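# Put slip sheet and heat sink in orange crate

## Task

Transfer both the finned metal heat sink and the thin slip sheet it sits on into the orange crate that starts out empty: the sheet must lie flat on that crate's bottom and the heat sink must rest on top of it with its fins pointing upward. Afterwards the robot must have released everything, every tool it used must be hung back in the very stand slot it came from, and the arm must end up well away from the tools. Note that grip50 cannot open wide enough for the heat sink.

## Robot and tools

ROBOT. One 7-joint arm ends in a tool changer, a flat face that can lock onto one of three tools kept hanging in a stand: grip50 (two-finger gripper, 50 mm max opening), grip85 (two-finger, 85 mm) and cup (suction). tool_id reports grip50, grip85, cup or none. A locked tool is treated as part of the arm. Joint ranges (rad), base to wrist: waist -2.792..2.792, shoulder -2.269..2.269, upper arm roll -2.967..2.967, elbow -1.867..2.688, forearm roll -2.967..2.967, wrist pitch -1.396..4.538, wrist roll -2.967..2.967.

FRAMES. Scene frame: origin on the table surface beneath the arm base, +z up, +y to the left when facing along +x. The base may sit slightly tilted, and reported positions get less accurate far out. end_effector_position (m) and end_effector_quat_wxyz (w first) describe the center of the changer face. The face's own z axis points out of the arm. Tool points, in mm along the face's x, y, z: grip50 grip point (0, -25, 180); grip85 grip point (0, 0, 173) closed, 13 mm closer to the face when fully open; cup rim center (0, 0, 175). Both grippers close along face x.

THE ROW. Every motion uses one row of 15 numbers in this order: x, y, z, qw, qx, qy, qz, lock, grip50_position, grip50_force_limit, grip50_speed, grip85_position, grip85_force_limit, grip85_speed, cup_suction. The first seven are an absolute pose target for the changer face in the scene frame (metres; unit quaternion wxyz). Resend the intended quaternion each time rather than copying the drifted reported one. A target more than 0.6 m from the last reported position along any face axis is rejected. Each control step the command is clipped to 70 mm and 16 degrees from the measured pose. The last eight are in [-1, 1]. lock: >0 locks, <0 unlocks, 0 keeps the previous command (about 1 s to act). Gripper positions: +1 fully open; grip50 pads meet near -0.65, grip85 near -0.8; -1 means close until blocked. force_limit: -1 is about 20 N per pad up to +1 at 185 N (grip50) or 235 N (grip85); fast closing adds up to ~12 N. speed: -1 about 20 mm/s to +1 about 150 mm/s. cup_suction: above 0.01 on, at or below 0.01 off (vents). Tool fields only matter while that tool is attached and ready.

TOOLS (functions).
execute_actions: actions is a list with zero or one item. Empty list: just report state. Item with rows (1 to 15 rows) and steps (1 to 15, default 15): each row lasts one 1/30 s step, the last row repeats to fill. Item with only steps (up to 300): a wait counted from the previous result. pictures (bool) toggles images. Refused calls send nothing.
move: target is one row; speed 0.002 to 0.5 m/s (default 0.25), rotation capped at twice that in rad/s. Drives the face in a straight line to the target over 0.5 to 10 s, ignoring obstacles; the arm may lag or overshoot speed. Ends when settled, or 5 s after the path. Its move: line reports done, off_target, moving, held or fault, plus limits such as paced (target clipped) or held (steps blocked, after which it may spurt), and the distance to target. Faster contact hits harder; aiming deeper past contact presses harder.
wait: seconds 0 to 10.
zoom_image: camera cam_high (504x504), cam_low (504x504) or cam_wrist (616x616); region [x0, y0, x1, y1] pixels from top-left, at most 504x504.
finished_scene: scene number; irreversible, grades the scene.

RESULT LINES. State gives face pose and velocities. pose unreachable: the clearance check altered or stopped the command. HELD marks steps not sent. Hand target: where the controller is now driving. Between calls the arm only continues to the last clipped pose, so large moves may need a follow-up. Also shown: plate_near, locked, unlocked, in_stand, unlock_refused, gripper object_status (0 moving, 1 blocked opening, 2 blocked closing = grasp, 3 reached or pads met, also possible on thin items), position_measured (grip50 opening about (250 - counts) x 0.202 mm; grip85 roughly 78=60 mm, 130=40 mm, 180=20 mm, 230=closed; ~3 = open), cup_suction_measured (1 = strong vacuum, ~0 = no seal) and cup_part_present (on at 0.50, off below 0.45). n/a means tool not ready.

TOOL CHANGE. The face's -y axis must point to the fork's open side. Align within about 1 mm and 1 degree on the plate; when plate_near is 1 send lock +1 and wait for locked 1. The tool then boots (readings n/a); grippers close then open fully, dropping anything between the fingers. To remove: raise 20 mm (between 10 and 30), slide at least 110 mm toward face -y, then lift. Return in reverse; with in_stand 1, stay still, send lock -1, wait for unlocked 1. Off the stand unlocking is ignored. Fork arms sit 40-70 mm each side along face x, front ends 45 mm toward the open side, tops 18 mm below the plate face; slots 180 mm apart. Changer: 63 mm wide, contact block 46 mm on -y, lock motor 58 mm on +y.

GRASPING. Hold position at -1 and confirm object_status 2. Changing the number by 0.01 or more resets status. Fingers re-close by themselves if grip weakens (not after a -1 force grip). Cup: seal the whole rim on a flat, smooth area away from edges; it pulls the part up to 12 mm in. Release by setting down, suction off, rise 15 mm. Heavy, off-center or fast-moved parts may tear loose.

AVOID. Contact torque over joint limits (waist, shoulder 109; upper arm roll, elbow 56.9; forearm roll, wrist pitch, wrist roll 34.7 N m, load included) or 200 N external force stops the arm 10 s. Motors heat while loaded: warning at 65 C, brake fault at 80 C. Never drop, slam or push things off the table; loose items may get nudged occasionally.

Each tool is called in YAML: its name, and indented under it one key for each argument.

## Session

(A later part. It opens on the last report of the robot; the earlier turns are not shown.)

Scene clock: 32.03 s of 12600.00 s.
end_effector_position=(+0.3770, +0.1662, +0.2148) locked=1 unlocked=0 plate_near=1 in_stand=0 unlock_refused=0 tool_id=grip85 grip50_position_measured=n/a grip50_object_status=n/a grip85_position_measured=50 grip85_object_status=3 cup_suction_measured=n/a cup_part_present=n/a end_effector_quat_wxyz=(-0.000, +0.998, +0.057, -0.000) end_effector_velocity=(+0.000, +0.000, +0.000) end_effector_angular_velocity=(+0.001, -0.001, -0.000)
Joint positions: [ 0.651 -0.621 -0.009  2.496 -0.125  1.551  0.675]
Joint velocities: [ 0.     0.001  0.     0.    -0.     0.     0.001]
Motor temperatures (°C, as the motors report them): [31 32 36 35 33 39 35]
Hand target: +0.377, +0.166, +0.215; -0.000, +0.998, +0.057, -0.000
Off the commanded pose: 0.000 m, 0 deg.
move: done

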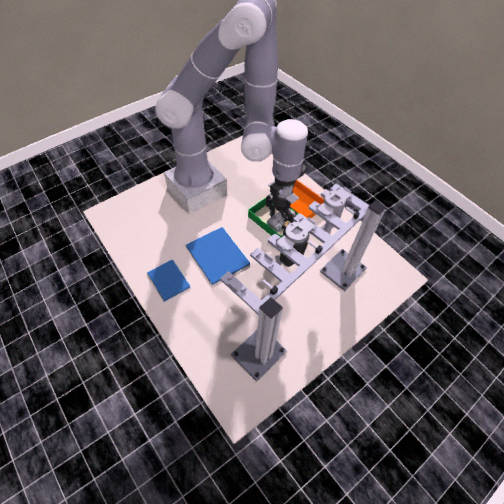

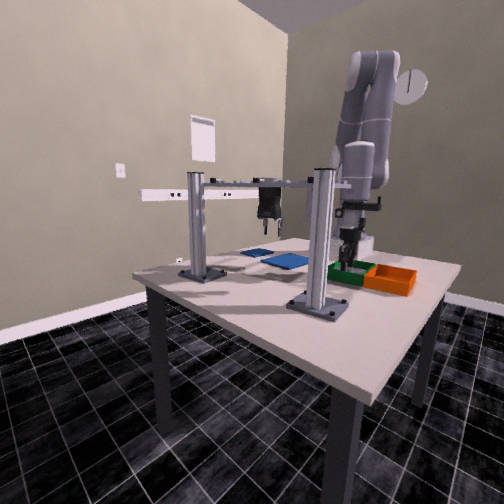

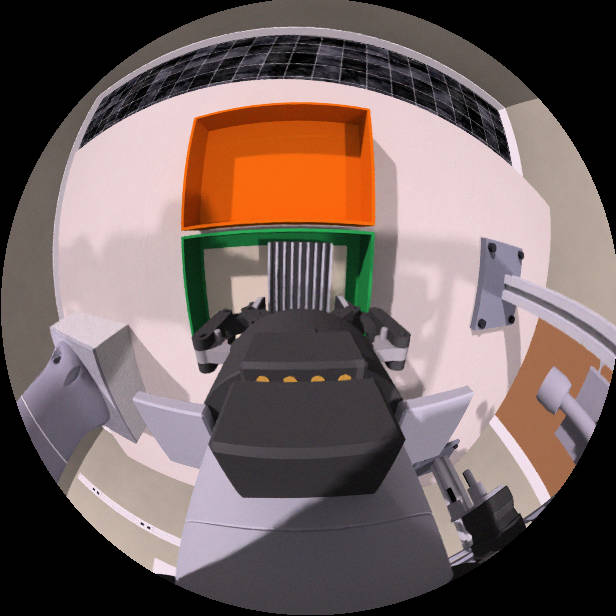

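move:
  target: [0.3771,0.1661,0.200,0,0.9984,0.0567,0,0,0,0,0,0.62,-0.4,-0.6,0]
  speed: 0.01

zoom_image:
  camera: "cam_low"
  region: [300,210,440,310]

Scene clock: 34.17 s of 12600.00 s.
end_effector_position=(+0.3770, +0.1661, +0.1999) locked=1 unlocked=0 plate_near=1 in_stand=0 unlock_refused=0 tool_id=grip85 grip50_position_measured=n/a grip50_object_status=n/a grip85_position_measured=50 grip85_object_status=3 cup_suction_measured=n/a cup_part_present=n/a end_effector_quat_wxyz=(+0.000, +0.998, +0.057, -0.000) end_effector_velocity=(+0.000, -0.000, -0.000) end_effector_angular_velocity=(-0.000, -0.000, -0.000)
Joint positions: [ 0.659 -0.675 -0.017  2.486 -0.125  1.595  0.675]
Joint velocities: [ 0. -0. -0. -0.  0. -0.  0.]
Motor temperatures (°C, as the motors report them): [31 32 36 35 33 39 35]
Hand target: +0.377, +0.166, +0.200; -0.000, +0.998, +0.057, -0.000
Off the commanded pose: 0.000 m, 0 deg.
move: done

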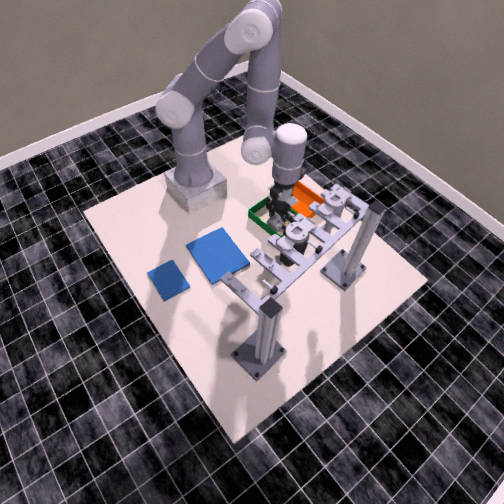

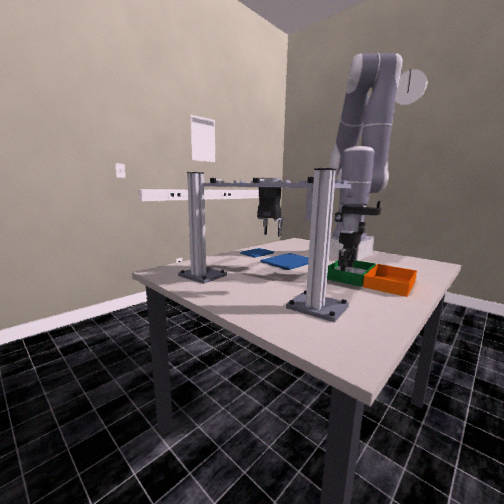

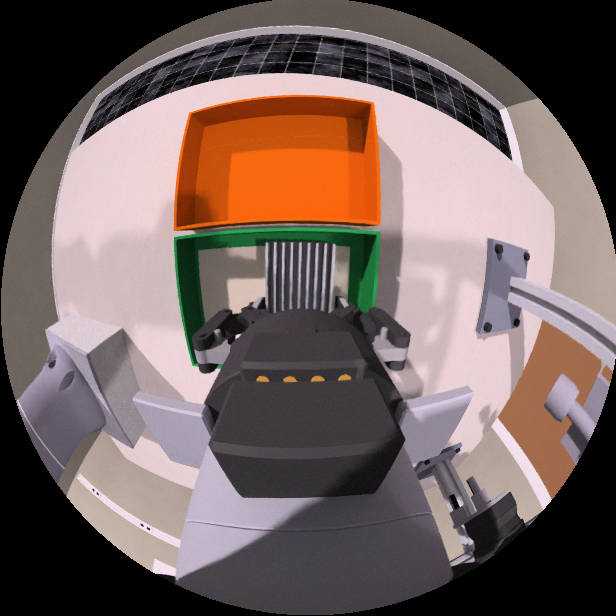

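Region (300, 210, 440, 310) of cam_low's 504x504 image, scaled by 3.600, with more detail than that image has; it fills the top 360 rows of this view, and the rest is white.

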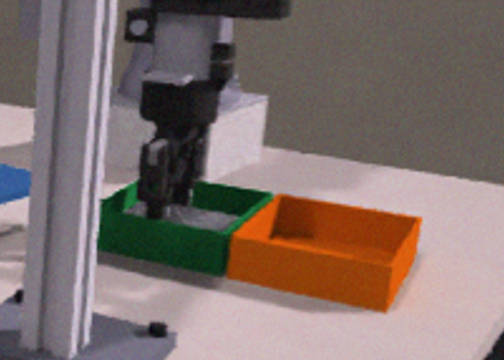

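move:
  target: [0.3771,0.1661,0.1955,0,0.9984,0.0567,0,0,0,0,0,0.62,-0.4,-0.6,0]
  speed: 0.008

move:
  target: [0.3771,0.1661,0.1955,0,0.9984,0.0567,0,0,0,0,0,-1,-0.4,-0.6,0]

Scene clock: 35.40 s of 12600.00 s.
end_effector_position=(+0.3770, +0.1661, +0.1954) locked=1 unlocked=0 plate_near=1 in_stand=0 unlock_refused=0 tool_id=grip85 grip50_position_measured=n/a grip50_object_status=n/a grip85_position_measured=50 grip85_object_status=3 cup_suction_measured=n/a cup_part_present=n/a end_effector_quat_wxyz=(+0.000, +0.998, +0.057, -0.000) end_effector_velocity=(-0.000, +0.000, -0.000) end_effector_angular_velocity=(-0.000, +0.000, -0.000)
Joint positions: [ 0.661 -0.691 -0.019  2.482 -0.125  1.608  0.676]
Joint velocities: [ 0.     0.     0.     0.    -0.    -0.     0.001]
Motor temperatures (°C, as the motors report them): [31 32 36 35 33 39 35]
Hand target: +0.377, +0.166, +0.195; -0.000, +0.998, +0.057, -0.000
Off the commanded pose: 0.000 m, 0 deg.
move: done

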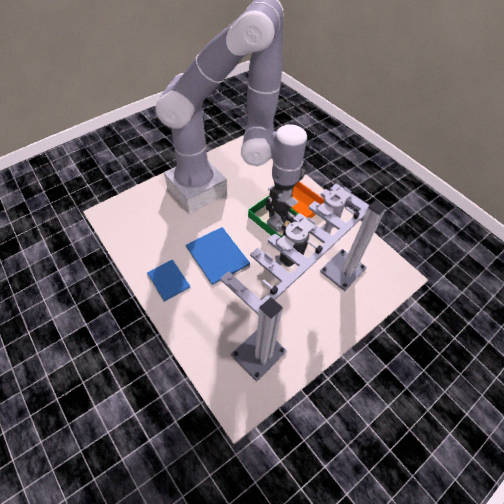

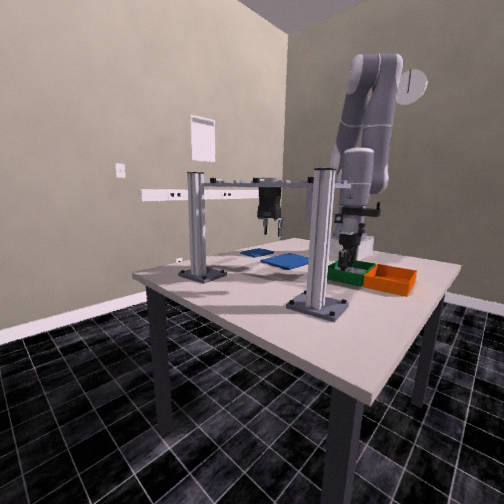

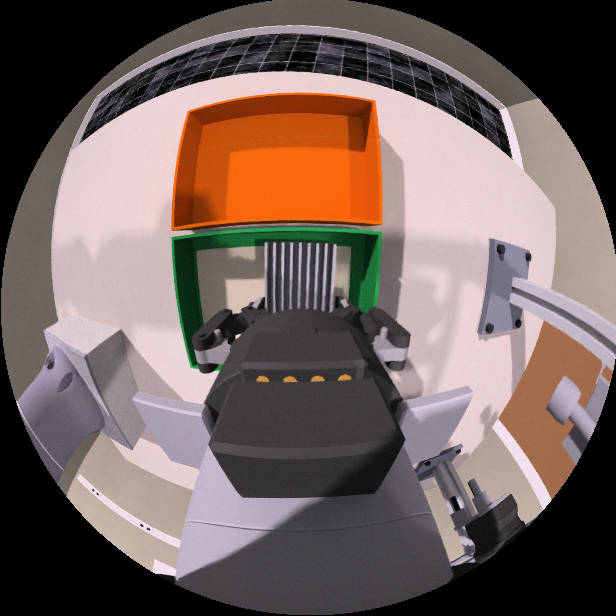

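Scene clock: 36.10 s of 12600.00 s.
end_effector_position=(+0.3771, +0.1662, +0.1957) locked=1 unlocked=0 plate_near=1 in_stand=0 unlock_refused=0 tool_id=grip85 grip50_position_measured=n/a grip50_object_status=n/a grip85_position_measured=80 grip85_object_status=2 cup_suction_measured=n/a cup_part_present=n/a end_effector_quat_wxyz=(-0.000, +0.998, +0.057, +0.000) end_effector_velocity=(-0.000, +0.000, +0.000) end_effector_angular_velocity=(-0.000, -0.000, +0.000)
Joint positions: [ 0.661 -0.691 -0.019  2.482 -0.124  1.608  0.676]
Joint velocities: [ 0.001  0.    -0.    -0.     0.    -0.    -0.   ]
Motor temperatures (°C, as the motors report them): [31 32 36 35 33 39 35]
Hand target: +0.377, +0.166, +0.196; -0.000, +0.998, +0.057, -0.000
Off the commanded pose: 0.000 m, 0 deg.
move: done

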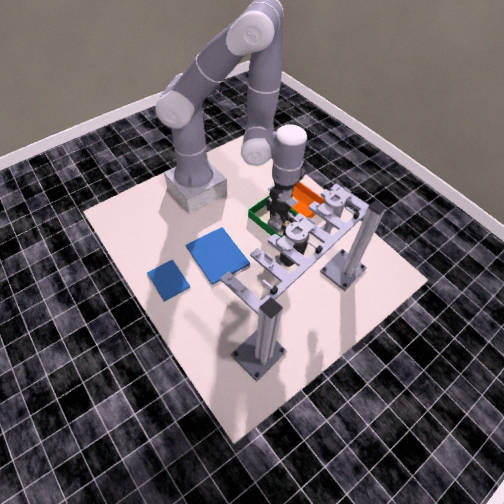

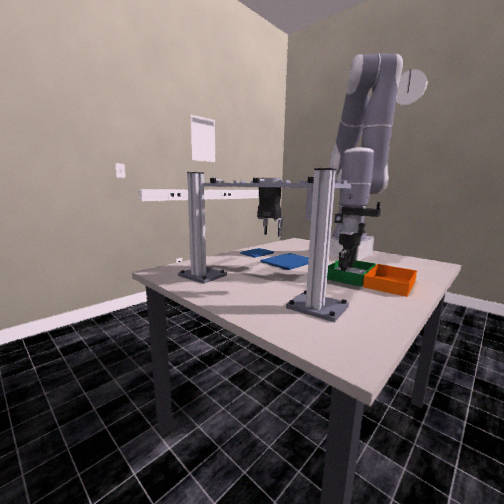

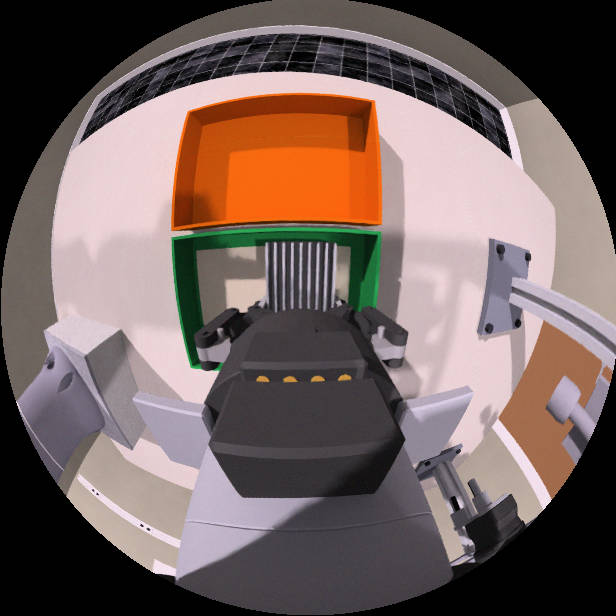

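move:
  target: [0.3771,0.1661,0.255,0,0.9984,0.0567,0,0,0,0,0,-1,-0.4,-0.6,0]
  speed: 0.1

move:
  target: [0.47,0.03,0.25,0,1,0,0,0,0,0,0,-1,-0.4,-0.6,0]
  speed: 0.2

move:
  target: [0.47,0.03,0.20,0,1,0,0,0,0,0,0,-1,-0.4,-0.6,0]
  speed: 0.06

Scene clock: 42.97 s of 12600.00 s.
end_effector_position=(+0.3770, +0.1659, +0.2552) locked=1 unlocked=0 plate_near=1 in_stand=0 unlock_refused=0 tool_id=grip85 grip50_position_measured=n/a grip50_object_status=n/a grip85_position_measured=80 grip85_object_status=2 cup_suction_measured=n/a cup_part_present=n/a end_effector_quat_wxyz=(+0.000, +0.998, +0.057, +0.000) end_effector_velocity=(-0.000, +0.000, -0.001) end_effector_angular_velocity=(-0.001, +0.001, +0.000)
Joint positions: [ 0.624 -0.476  0.022  2.513 -0.124  1.422  0.671]
Joint velocities: [ 0.    -0.002  0.    -0.    -0.    -0.     0.001]
Motor temperatures (°C, as the motors report them): [31 32 36 35 33 39 35]
Hand target: +0.377, +0.166, +0.255; +0.000, +0.998, +0.057, +0.000
Off the commanded pose: 0.000 m, 0 deg.
move: done

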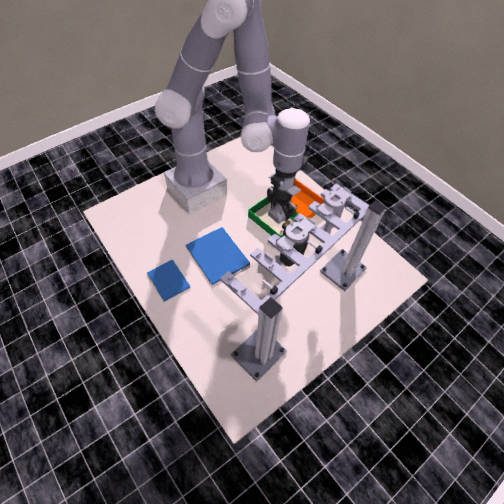

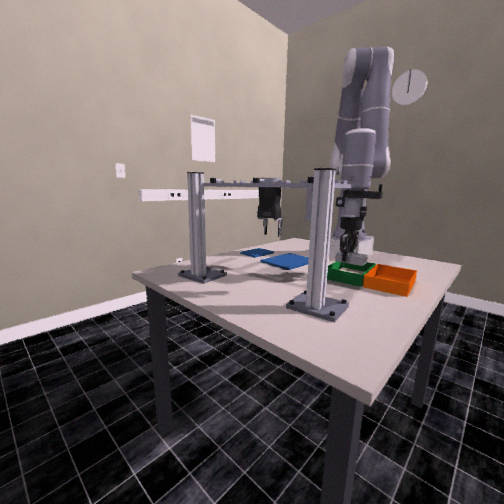

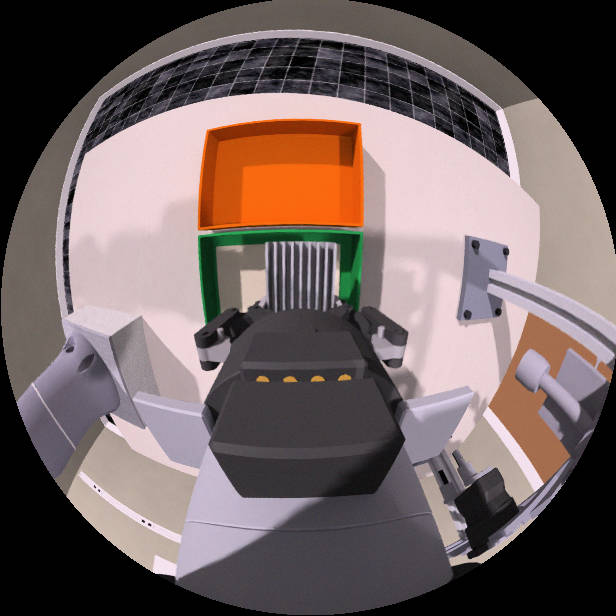

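Scene clock: 44.20 s of 12600.00 s.
end_effector_position=(+0.4708, +0.0296, +0.2501) locked=1 unlocked=0 plate_near=1 in_stand=0 unlock_refused=0 tool_id=grip85 grip50_position_measured=n/a grip50_object_status=n/a grip85_position_measured=80 grip85_object_status=2 cup_suction_measured=n/a cup_part_present=n/a end_effector_quat_wxyz=(+0.001, +1.000, -0.000, +0.001) end_effector_velocity=(-0.000, +0.000, +0.000) end_effector_angular_velocity=(-0.000, +0.000, +0.001)
Joint positions: [ 0.241 -0.546  0.03   2.337 -0.095  1.32   0.377]
Joint velocities: [ 0.  0.  0.  0. -0. -0.  0.]
Motor temperatures (°C, as the motors report them): [31 32 36 35 33 39 35]
Hand target: +0.471, +0.030, +0.250; +0.001, +1.000, -0.000, +0.001
Off the commanded pose: 0.001 m, 0 deg.
move: done

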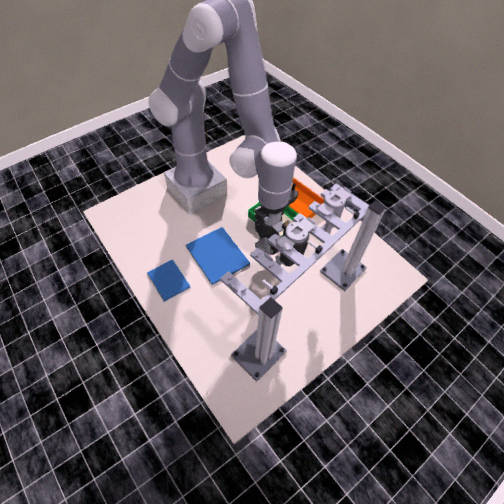

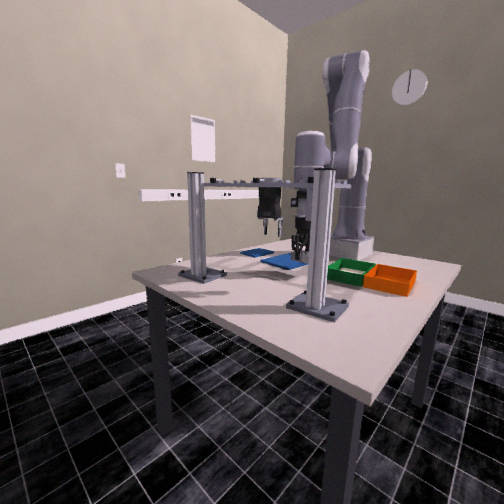

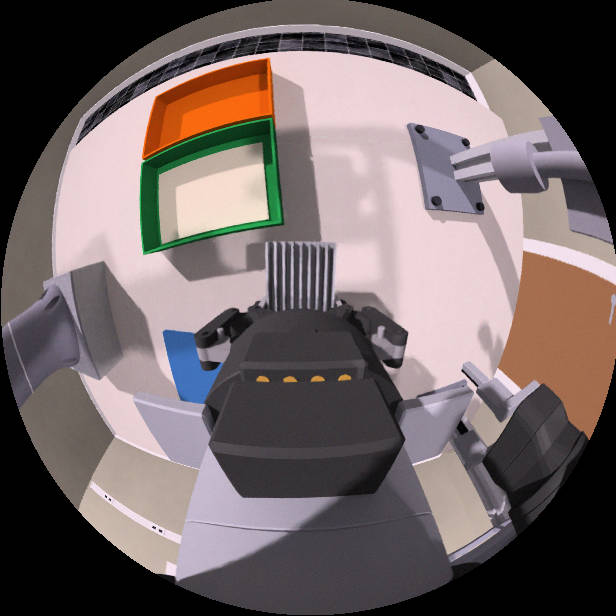

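Scene clock: 45.30 s of 12600.00 s.
end_effector_position=(+0.4699, +0.0301, +0.1997) locked=1 unlocked=0 plate_near=1 in_stand=0 unlock_refused=0 tool_id=grip85 grip50_position_measured=n/a grip50_object_status=n/a grip85_position_measured=80 grip85_object_status=2 cup_suction_measured=n/a cup_part_present=n/a end_effector_quat_wxyz=(-0.000, +1.000, +0.000, -0.000) end_effector_velocity=(+0.000, +0.000, +0.000) end_effector_angular_velocity=(+0.000, -0.001, -0.000)
Joint positions: [ 0.257 -0.698  0.01   2.314 -0.097  1.448  0.38 ]
Joint velocities: [ 0.     0.001  0.    -0.     0.     0.001  0.   ]
Motor temperatures (°C, as the motors report them): [31 32 36 35 33 39 35]
Hand target: +0.470, +0.030, +0.200; -0.000, +1.000, -0.000, -0.000
Off the commanded pose: 0.000 m, 0 deg.
move: done

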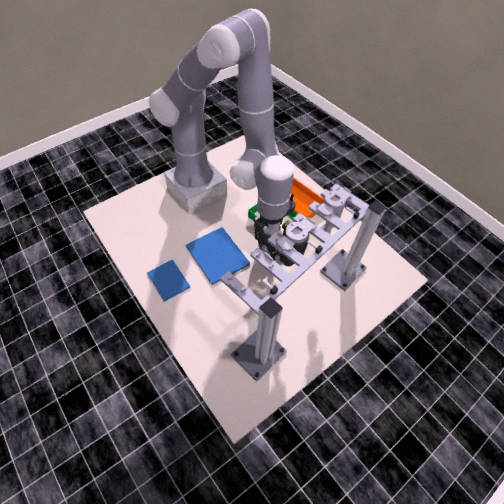

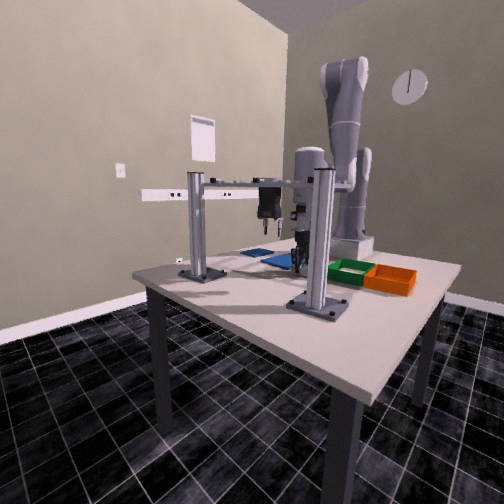

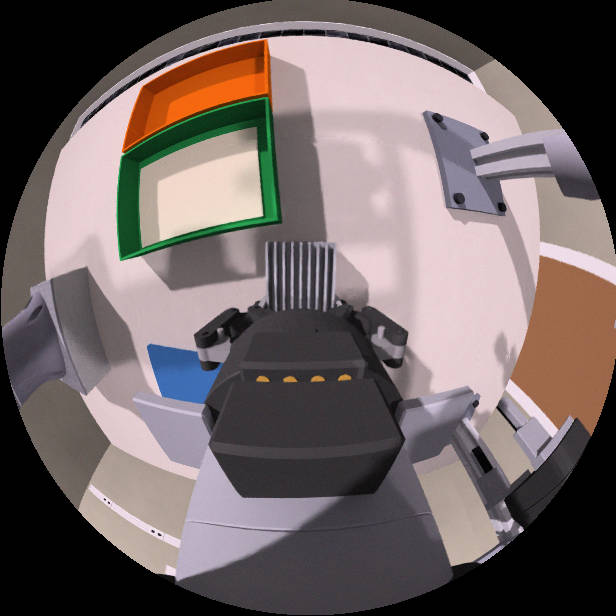

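move:
  target: [0.47,0.03,0.1917,0,1,0,0,0,0,0,0,-1,-0.4,-0.6,0]
  speed: 0.01

move:
  target: [0.47,0.03,0.1917,0,1,0,0,0,0,0,0,1,-0.4,-0.3,0]

move:
  target: [0.47,0.03,0.27,0,1,0,0,0,0,0,0,1,-0.4,-0.3,0]
  speed: 0.15

Scene clock: 46.83 s of 12600.00 s.
end_effector_position=(+0.4698, +0.0300, +0.1915) locked=1 unlocked=0 plate_near=1 in_stand=0 unlock_refused=0 tool_id=grip85 grip50_position_measured=n/a grip50_object_status=n/a grip85_position_measured=80 grip85_object_status=2 cup_suction_measured=n/a cup_part_present=n/a end_effector_quat_wxyz=(+0.000, +1.000, +0.000, -0.000) end_effector_velocity=(-0.000, -0.000, +0.000) end_effector_angular_velocity=(-0.000, +0.000, -0.001)
Joint positions: [ 0.26  -0.723  0.007  2.309 -0.097  1.468  0.38 ]
Joint velocities: [-0.  0.  0.  0.  0. -0.  0.]
Motor temperatures (°C, as the motors report them): [31 32 36 35 33 39 35]
Hand target: +0.470, +0.030, +0.192; -0.000, +1.000, -0.000, -0.000
Off the commanded pose: 0.000 m, 0 deg.
move: done

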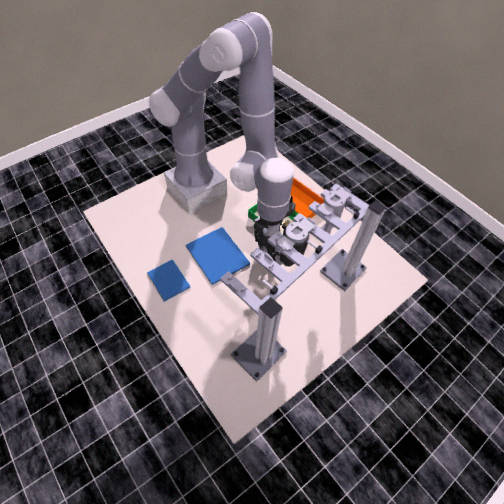

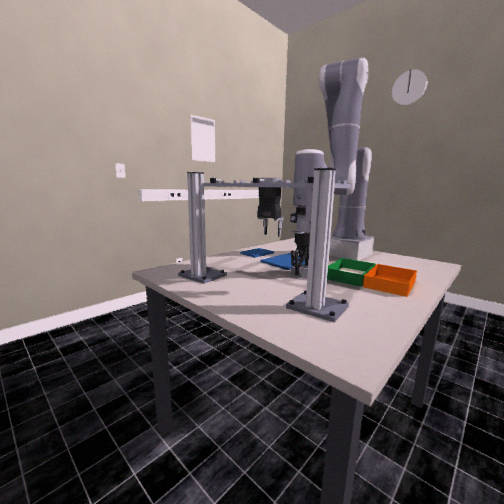

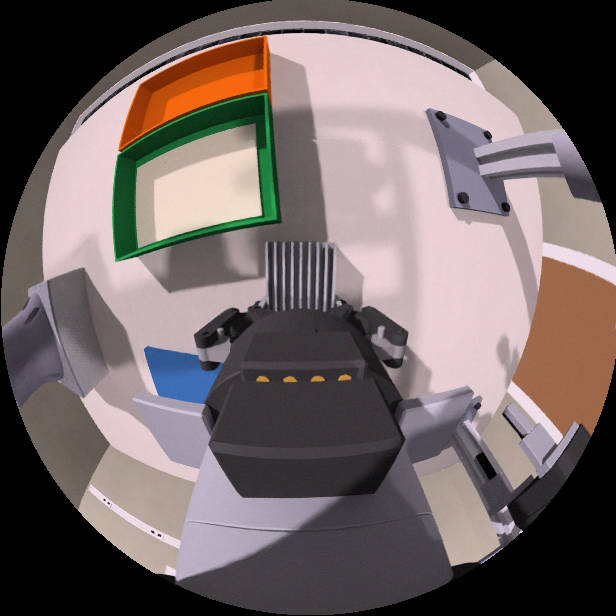

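Scene clock: 47.67 s of 12600.00 s.
end_effector_position=(+0.4698, +0.0300, +0.1916) locked=1 unlocked=0 plate_near=1 in_stand=0 unlock_refused=0 tool_id=grip85 grip50_position_measured=n/a grip50_object_status=n/a grip85_position_measured=3 grip85_object_status=0 cup_suction_measured=n/a cup_part_present=n/a end_effector_quat_wxyz=(-0.000, +1.000, +0.000, -0.000) end_effector_velocity=(+0.000, -0.000, +0.000) end_effector_angular_velocity=(+0.000, -0.000, -0.000)
Joint positions: [ 0.26  -0.723  0.007  2.309 -0.097  1.468  0.38 ]
Joint velocities: [-0.  0. -0. -0.  0.  0.  0.]
Motor temperatures (°C, as the motors report them): [31 32 36 35 33 39 35]
Hand target: +0.470, +0.030, +0.192; -0.000, +1.000, +0.000, -0.000
Off the commanded pose: 0.000 m, 0 deg.
move: done

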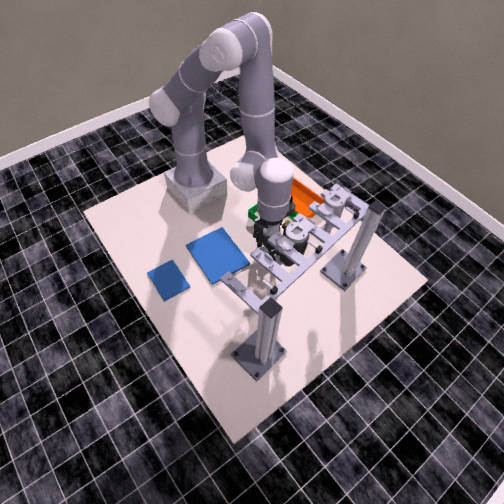

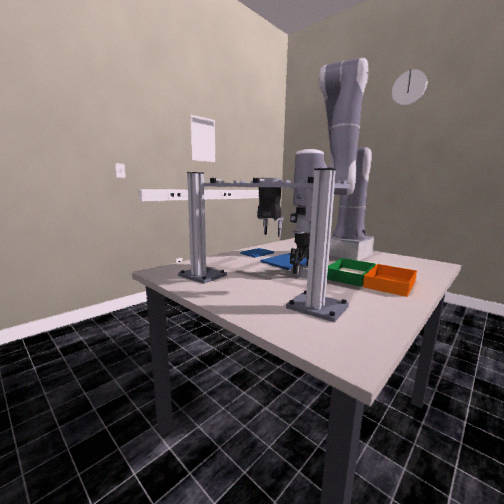

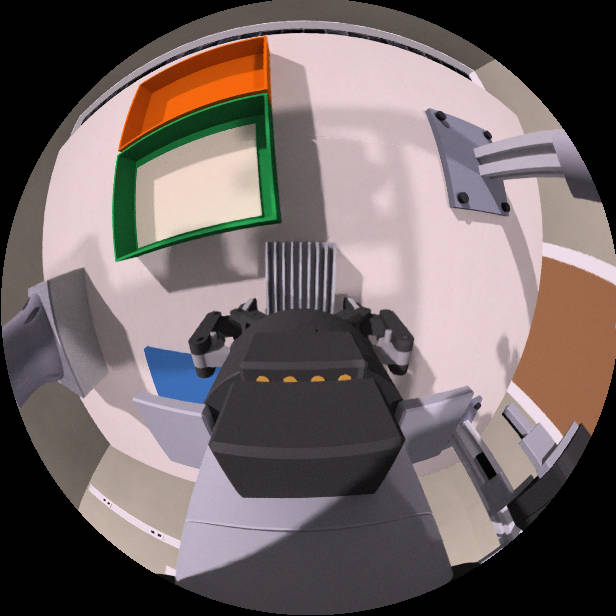

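Scene clock: 48.50 s of 12600.00 s.
end_effector_position=(+0.4698, +0.0299, +0.2703) locked=1 unlocked=0 plate_near=1 in_stand=0 unlock_refused=0 tool_id=grip85 grip50_position_measured=n/a grip50_object_status=n/a grip85_position_measured=3 grip85_object_status=3 cup_suction_measured=n/a cup_part_present=n/a end_effector_quat_wxyz=(+0.000, +1.000, +0.000, +0.000) end_effector_velocity=(-0.000, +0.000, -0.001) end_effector_angular_velocity=(-0.001, +0.002, +0.001)
Joint positions: [ 0.229 -0.486  0.045  2.34  -0.088  1.262  0.372]
Joint velocities: [ 0.    -0.002  0.     0.    -0.    -0.001 -0.   ]
Motor temperatures (°C, as the motors report them): [31 32 36 35 33 39 35]
Hand target: +0.470, +0.030, +0.270; +0.000, +1.000, +0.000, +0.000
Off the commanded pose: 0.000 m, 0 deg.
move: done

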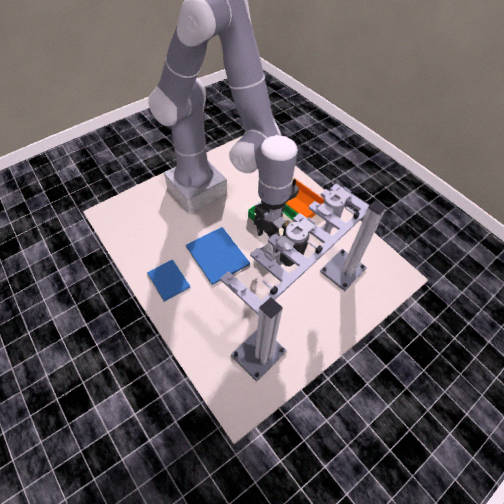

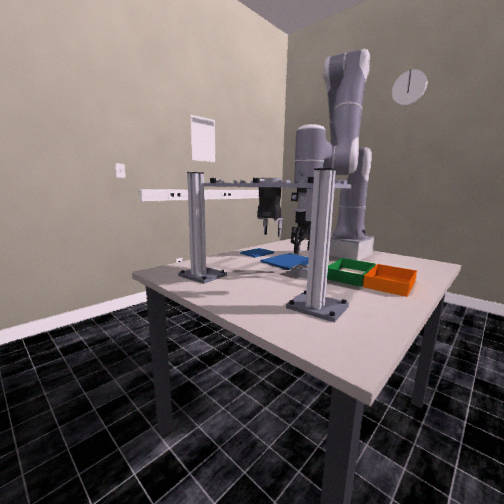

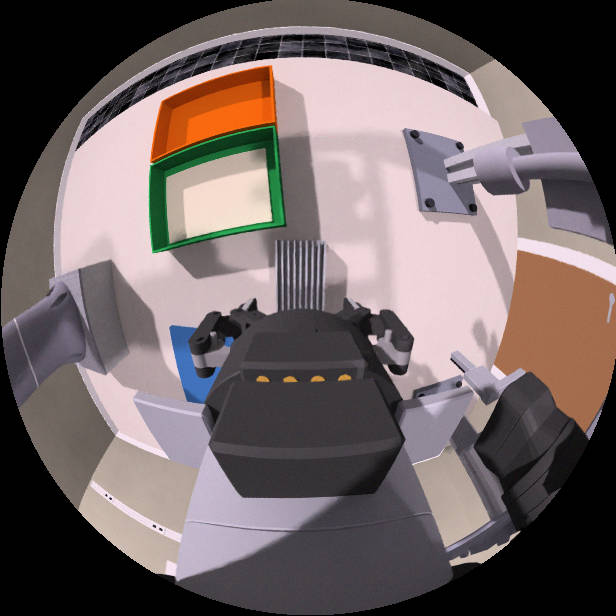

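move:
  target: [0.45,-0.06,0.385,0,0.6528,0.7576,0,0,0,0,0,1,-0.4,-0.3,0]

move:
  target: [0.5284,-0.2125,0.385,0,0.6528,0.7576,0,0,0,0,0,1,-0.4,-0.3,0]

move:
  target: [0.652,-0.194,0.385,0,0.6528,0.7576,0,0,0,0,0,1,-0.4,-0.3,0]
  speed: 0.1

move:
  target: [0.652,-0.194,0.365,0,0.6528,0.7576,0,0,0,0,0,1,-0.4,-0.3,0]
  speed: 0.02

Scene clock: 53.03 s of 12600.00 s.
end_effector_position=(+0.4499, -0.0605, +0.3853) locked=1 unlocked=0 plate_near=1 in_stand=0 unlock_refused=0 tool_id=grip85 grip50_position_measured=n/a grip50_object_status=n/a grip85_position_measured=3 grip85_object_status=3 cup_suction_measured=n/a cup_part_present=n/a end_effector_quat_wxyz=(+0.001, +0.653, +0.758, -0.001) end_effector_velocity=(+0.000, +0.000, -0.000) end_effector_angular_velocity=(+0.000, -0.000, +0.000)
Joint positions: [-0.28  -0.191  0.369  2.306 -0.124  0.919 -1.519]
Joint velocities: [-0. -0.  0.  0.  0.  0. -0.]
Motor temperatures (°C, as the motors report them): [31 32 36 35 33 39 35]
Hand target: +0.450, -0.060, +0.385; +0.001, +0.653, +0.758, -0.001
Off the commanded pose: 0.001 m, 0 deg.
move: done

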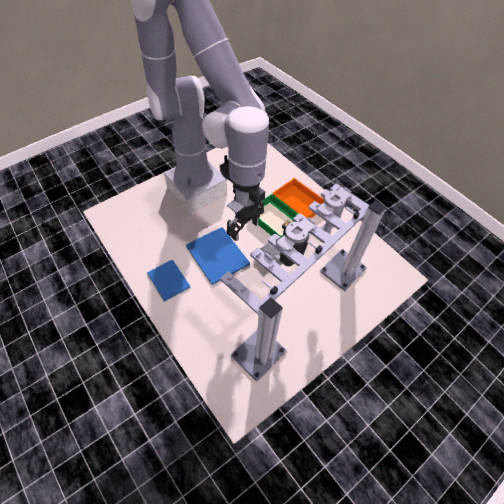

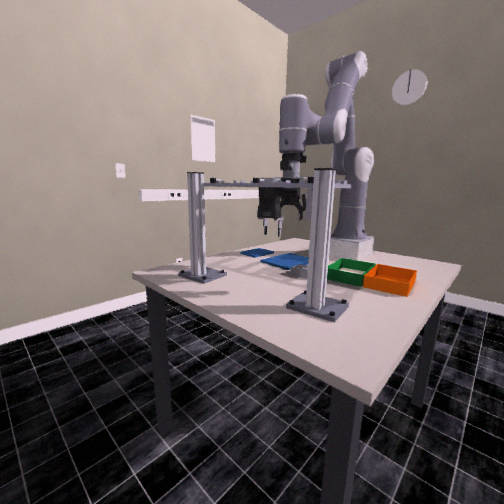

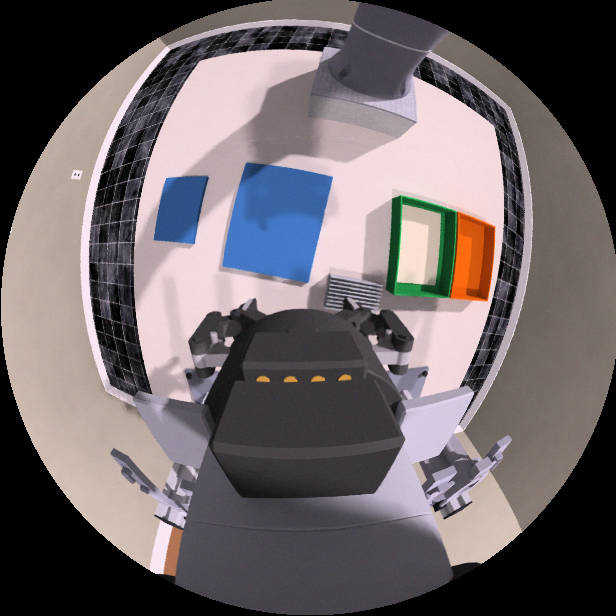

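Scene clock: 54.13 s of 12600.00 s.
end_effector_position=(+0.5289, -0.2127, +0.3854) locked=1 unlocked=0 plate_near=1 in_stand=0 unlock_refused=0 tool_id=grip85 grip50_position_measured=n/a grip50_object_status=n/a grip85_position_measured=3 grip85_object_status=3 cup_suction_measured=n/a cup_part_present=n/a end_effector_quat_wxyz=(+0.001, +0.653, +0.758, -0.000) end_effector_velocity=(+0.000, +0.000, +0.000) end_effector_angular_velocity=(+0.000, -0.001, +0.000)
Joint positions: [-0.42  -0.4    0.23   1.988 -0.133  0.814 -1.812]
Joint velocities: [ 0.     0.     0.     0.     0.     0.001 -0.   ]
Motor temperatures (°C, as the motors report them): [31 32 36 35 33 39 35]
Hand target: +0.529, -0.213, +0.385; +0.001, +0.653, +0.758, -0.000
Off the commanded pose: 0.001 m, 0 deg.
move: done

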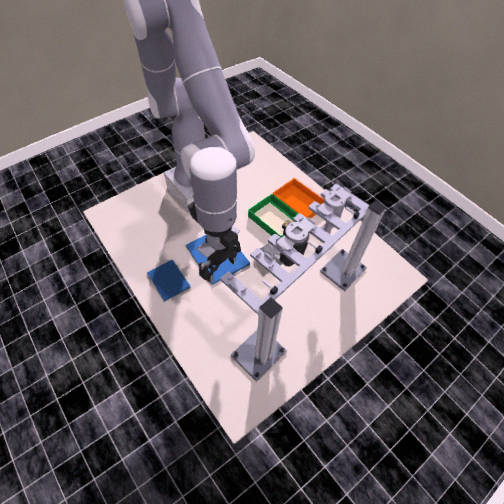

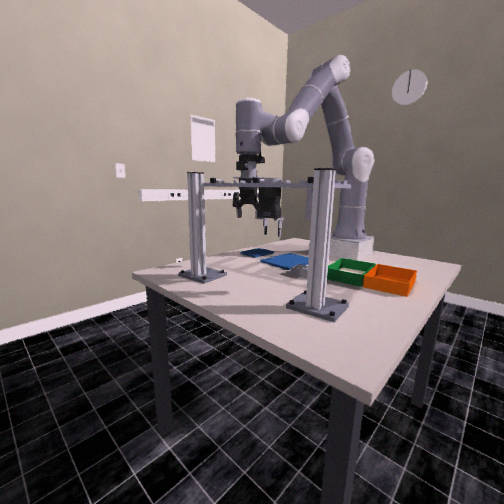

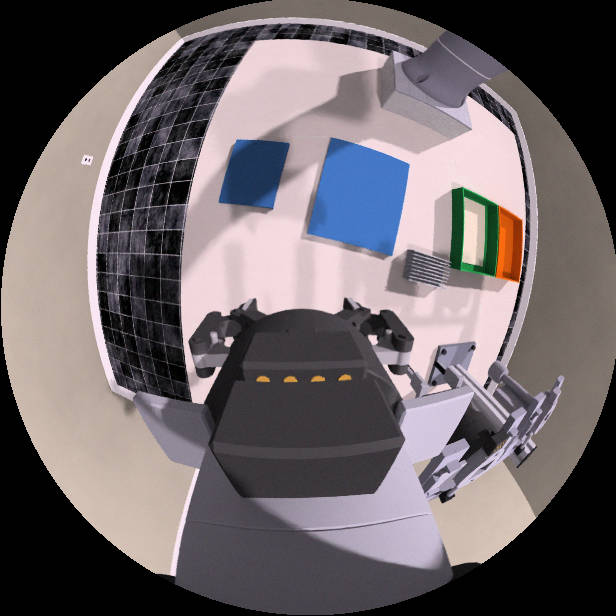

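Scene clock: 55.67 s of 12600.00 s.
end_effector_position=(+0.6519, -0.1935, +0.3854) locked=1 unlocked=0 plate_near=1 in_stand=0 unlock_refused=0 tool_id=grip85 grip50_position_measured=n/a grip50_object_status=n/a grip85_position_measured=3 grip85_object_status=3 cup_suction_measured=n/a cup_part_present=n/a end_effector_quat_wxyz=(-0.000, +0.653, +0.758, +0.001) end_effector_velocity=(+0.000, -0.000, +0.001) end_effector_angular_velocity=(-0.000, -0.001, -0.001)
Joint positions: [-0.32  -0.618  0.22   1.623 -0.162  0.663 -1.741]
Joint velocities: [-0.001  0.001  0.    -0.    -0.     0.     0.   ]
Motor temperatures (°C, as the motors report them): [31 32 36 35 33 39 35]
Hand target: +0.652, -0.194, +0.385; -0.000, +0.653, +0.758, +0.001
Off the commanded pose: 0.001 m, 0 deg.
move: done

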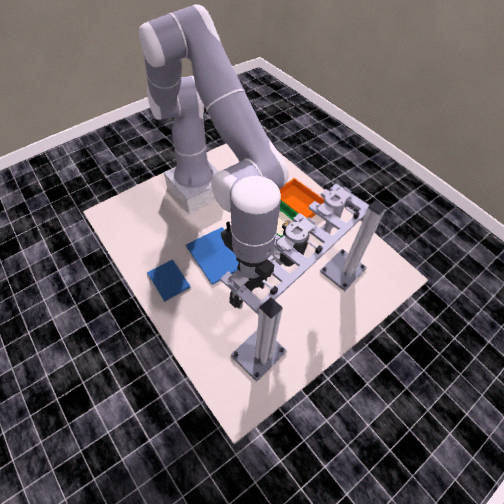

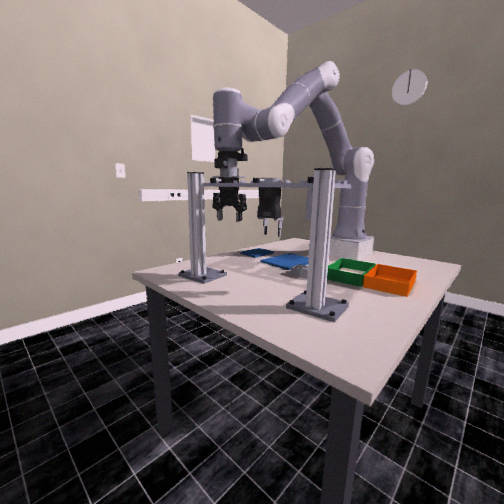

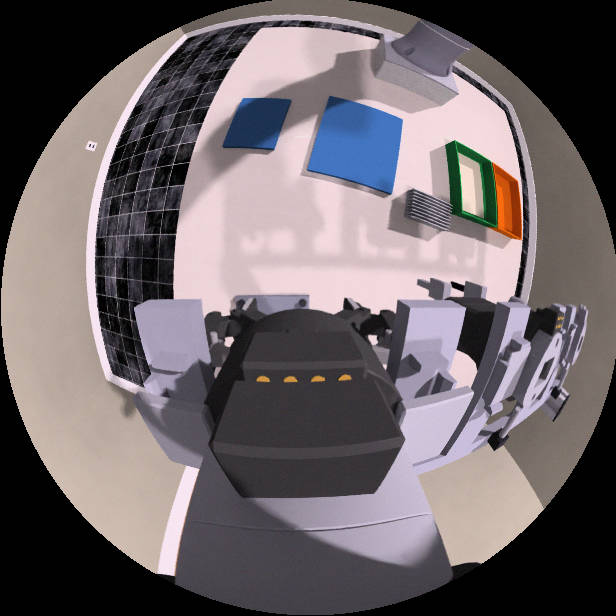

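Scene clock: 56.90 s of 12600.00 s.
end_effector_position=(+0.6523, -0.1940, +0.3653) locked=1 unlocked=0 plate_near=1 in_stand=1 unlock_refused=0 tool_id=grip85 grip50_position_measured=n/a grip50_object_status=n/a grip85_position_measured=3 grip85_object_status=3 cup_suction_measured=n/a cup_part_present=n/a end_effector_quat_wxyz=(+0.000, +0.653, +0.758, +0.000) end_effector_velocity=(-0.000, -0.000, +0.000) end_effector_angular_velocity=(-0.000, +0.000, -0.000)
Joint positions: [-0.316 -0.647  0.212  1.636 -0.17   0.705 -1.737]
Joint velocities: [-0.  0. -0.  0. -0. -0.  0.]
Motor temperatures (°C, as the motors report them): [31 32 36 36 33 39 35]
Hand target: +0.652, -0.194, +0.365; -0.000, +0.653, +0.758, +0.000
Off the commanded pose: 0.000 m, 0 deg.
move: done

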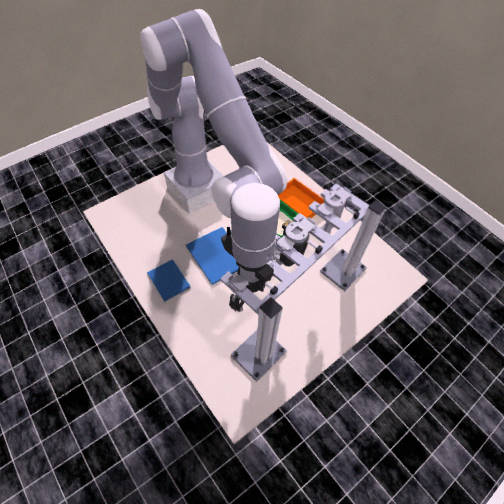

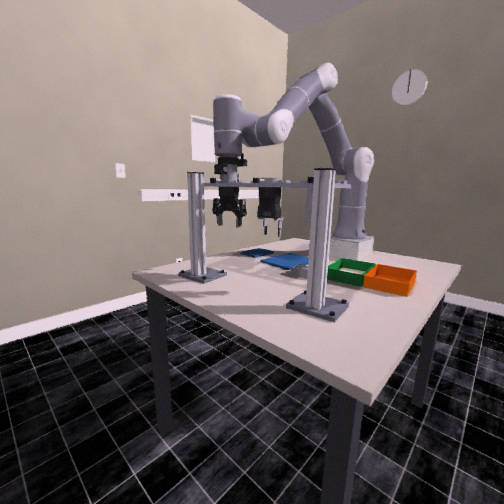

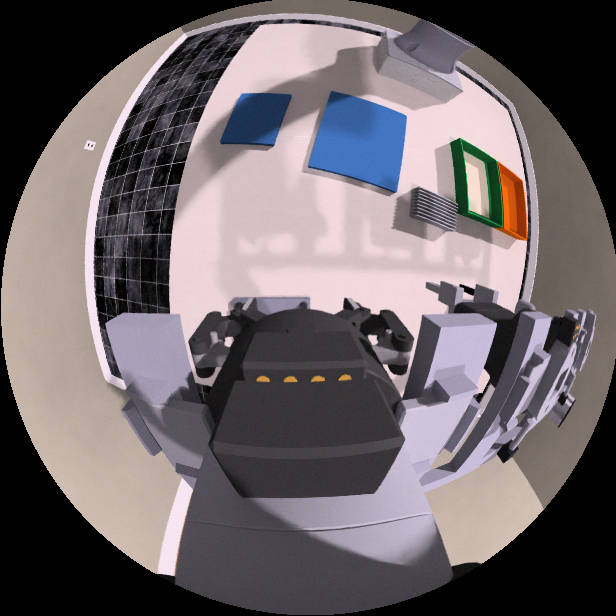

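execute_actions:
  actions:
    - {"rows":[[0.652,-0.194,0.365,0,0.6528,0.7576,0,-1,0,0,0,1,-0.4,-0.3,0]],"steps":15}
  pictures: false

execute_actions:
  actions:
    - {"steps":22}
  pictures: false

Scene clock: 57.87 s of 12600.00 s.
end_effector_position=(+0.6521, -0.1940, +0.3652) locked=0 unlocked=0 plate_near=1 in_stand=1 unlock_refused=0 tool_id=none grip50_position_measured=n/a grip50_object_status=n/a grip85_position_measured=n/a grip85_object_status=n/a cup_suction_measured=n/a cup_part_present=n/a end_effector_quat_wxyz=(+0.000, +0.653, +0.758, +0.000) end_effector_velocity=(+0.000, +0.000, +0.000) end_effector_angular_velocity=(+0.000, -0.000, +0.000)
Joint positions: [-0.316 -0.647  0.212  1.637 -0.17   0.705 -1.737]
Joint velocities: [ 0. -0.  0. -0. -0.  0. -0.]
Motor temperatures (°C, as the motors report them): [31 32 36 36 33 39 35]
Hand target: +0.652, -0.194, +0.365; +0.000, +0.653, +0.758, -0.000
Off the commanded pose: 0.000 m, 0 deg.
Steps of this call (steps 1 to 14: nothing new was sent; steps 15 to 29: all 15 steps of this action). Readings (end_effector_position | what the end effector reports):
15: (+0.6522, -0.1939, +0.3651) | locked=1 unlocked=0 plate_near=1 in_stand=1 unlock_refused=0 tool_id=grip85 grip50_position_measured=n/a grip50_object_status=n/a grip85_position_measured=3 grip85_object_status=3 cup_suction_measured=n/a cup_part_present=n/a
16: (+0.6521, -0.1939, +0.3651) | locked=1 unlocked=0 plate_near=1 in_stand=1 unlock_refused=0 tool_id=grip85 grip50_position_measured=n/a grip50_object_status=n/a grip85_position_measured=3 grip85_object_status=3 cup_suction_measured=n/a cup_part_present=n/a
18: (+0.6521, -0.1939, +0.3651) | locked=1 unlocked=0 plate_near=1 in_stand=1 unlock_refused=0 tool_id=grip85 grip50_position_measured=n/a grip50_object_status=n/a grip85_position_measured=3 grip85_object_status=3 cup_suction_measured=n/a cup_part_present=n/a
22: (+0.6521, -0.1940, +0.3652) | locked=0 unlocked=0 plate_near=1 in_stand=1 unlock_refused=0 tool_id=none grip50_position_measured=n/a grip50_object_status=n/a grip85_position_measured=n/a grip85_object_status=n/a cup_suction_measured=n/a cup_part_present=n/a
29: the state above

Scene clock: 58.60 s of 12600.00 s.
end_effector_position=(+0.6521, -0.1940, +0.3652) locked=0 unlocked=1 plate_near=1 in_stand=1 unlock_refused=0 tool_id=none grip50_position_measured=n/a grip50_object_status=n/a grip85_position_measured=n/a grip85_object_status=n/a cup_suction_measured=n/a cup_part_present=n/a end_effector_quat_wxyz=(+0.000, +0.653, +0.758, +0.000) end_effector_velocity=(+0.000, +0.000, +0.000) end_effector_angular_velocity=(-0.000, -0.001, +0.000)
Joint positions: [-0.316 -0.647  0.212  1.637 -0.17   0.705 -1.737]
Joint velocities: [ 0.     0.    -0.     0.    -0.     0.001  0.   ]
Motor temperatures (°C, as the motors report them): [31 32 36 36 33 39 35]
Hand target: +0.652, -0.194, +0.365; +0.000, +0.653, +0.758, -0.000
Off the commanded pose: 0.000 m, 0 deg.
Steps of this call (steps 1 to 22: nothing new was sent). Readings (end_effector_position | what the end effector reports):
1: (+0.6521, -0.1940, +0.3652) | locked=0 unlocked=0 plate_near=1 in_stand=1 unlock_refused=0 tool_id=none grip50_position_measured=n/a grip50_object_status=n/a grip85_position_measured=n/a grip85_object_status=n/a cup_suction_measured=n/a cup_part_present=n/a
2: (+0.6521, -0.1940, +0.3652) | locked=0 unlocked=0 plate_near=1 in_stand=1 unlock_refused=0 tool_id=none grip50_position_measured=n/a grip50_object_status=n/a grip85_position_measured=n/a grip85_object_status=n/a cup_suction_measured=n/a cup_part_present=n/a
4: (+0.6521, -0.1940, +0.3652) | locked=0 unlocked=0 plate_near=1 in_stand=1 unlock_refused=0 tool_id=none grip50_position_measured=n/a grip50_object_status=n/a grip85_position_measured=n/a grip85_object_status=n/a cup_suction_measured=n/a cup_part_present=n/a
8: (+0.6521, -0.1940, +0.3652) | locked=0 unlocked=0 plate_near=1 in_stand=1 unlock_refused=0 tool_id=none grip50_position_measured=n/a grip50_object_status=n/a grip85_position_measured=n/a grip85_object_status=n/a cup_suction_measured=n/a cup_part_present=n/a
22: the state above


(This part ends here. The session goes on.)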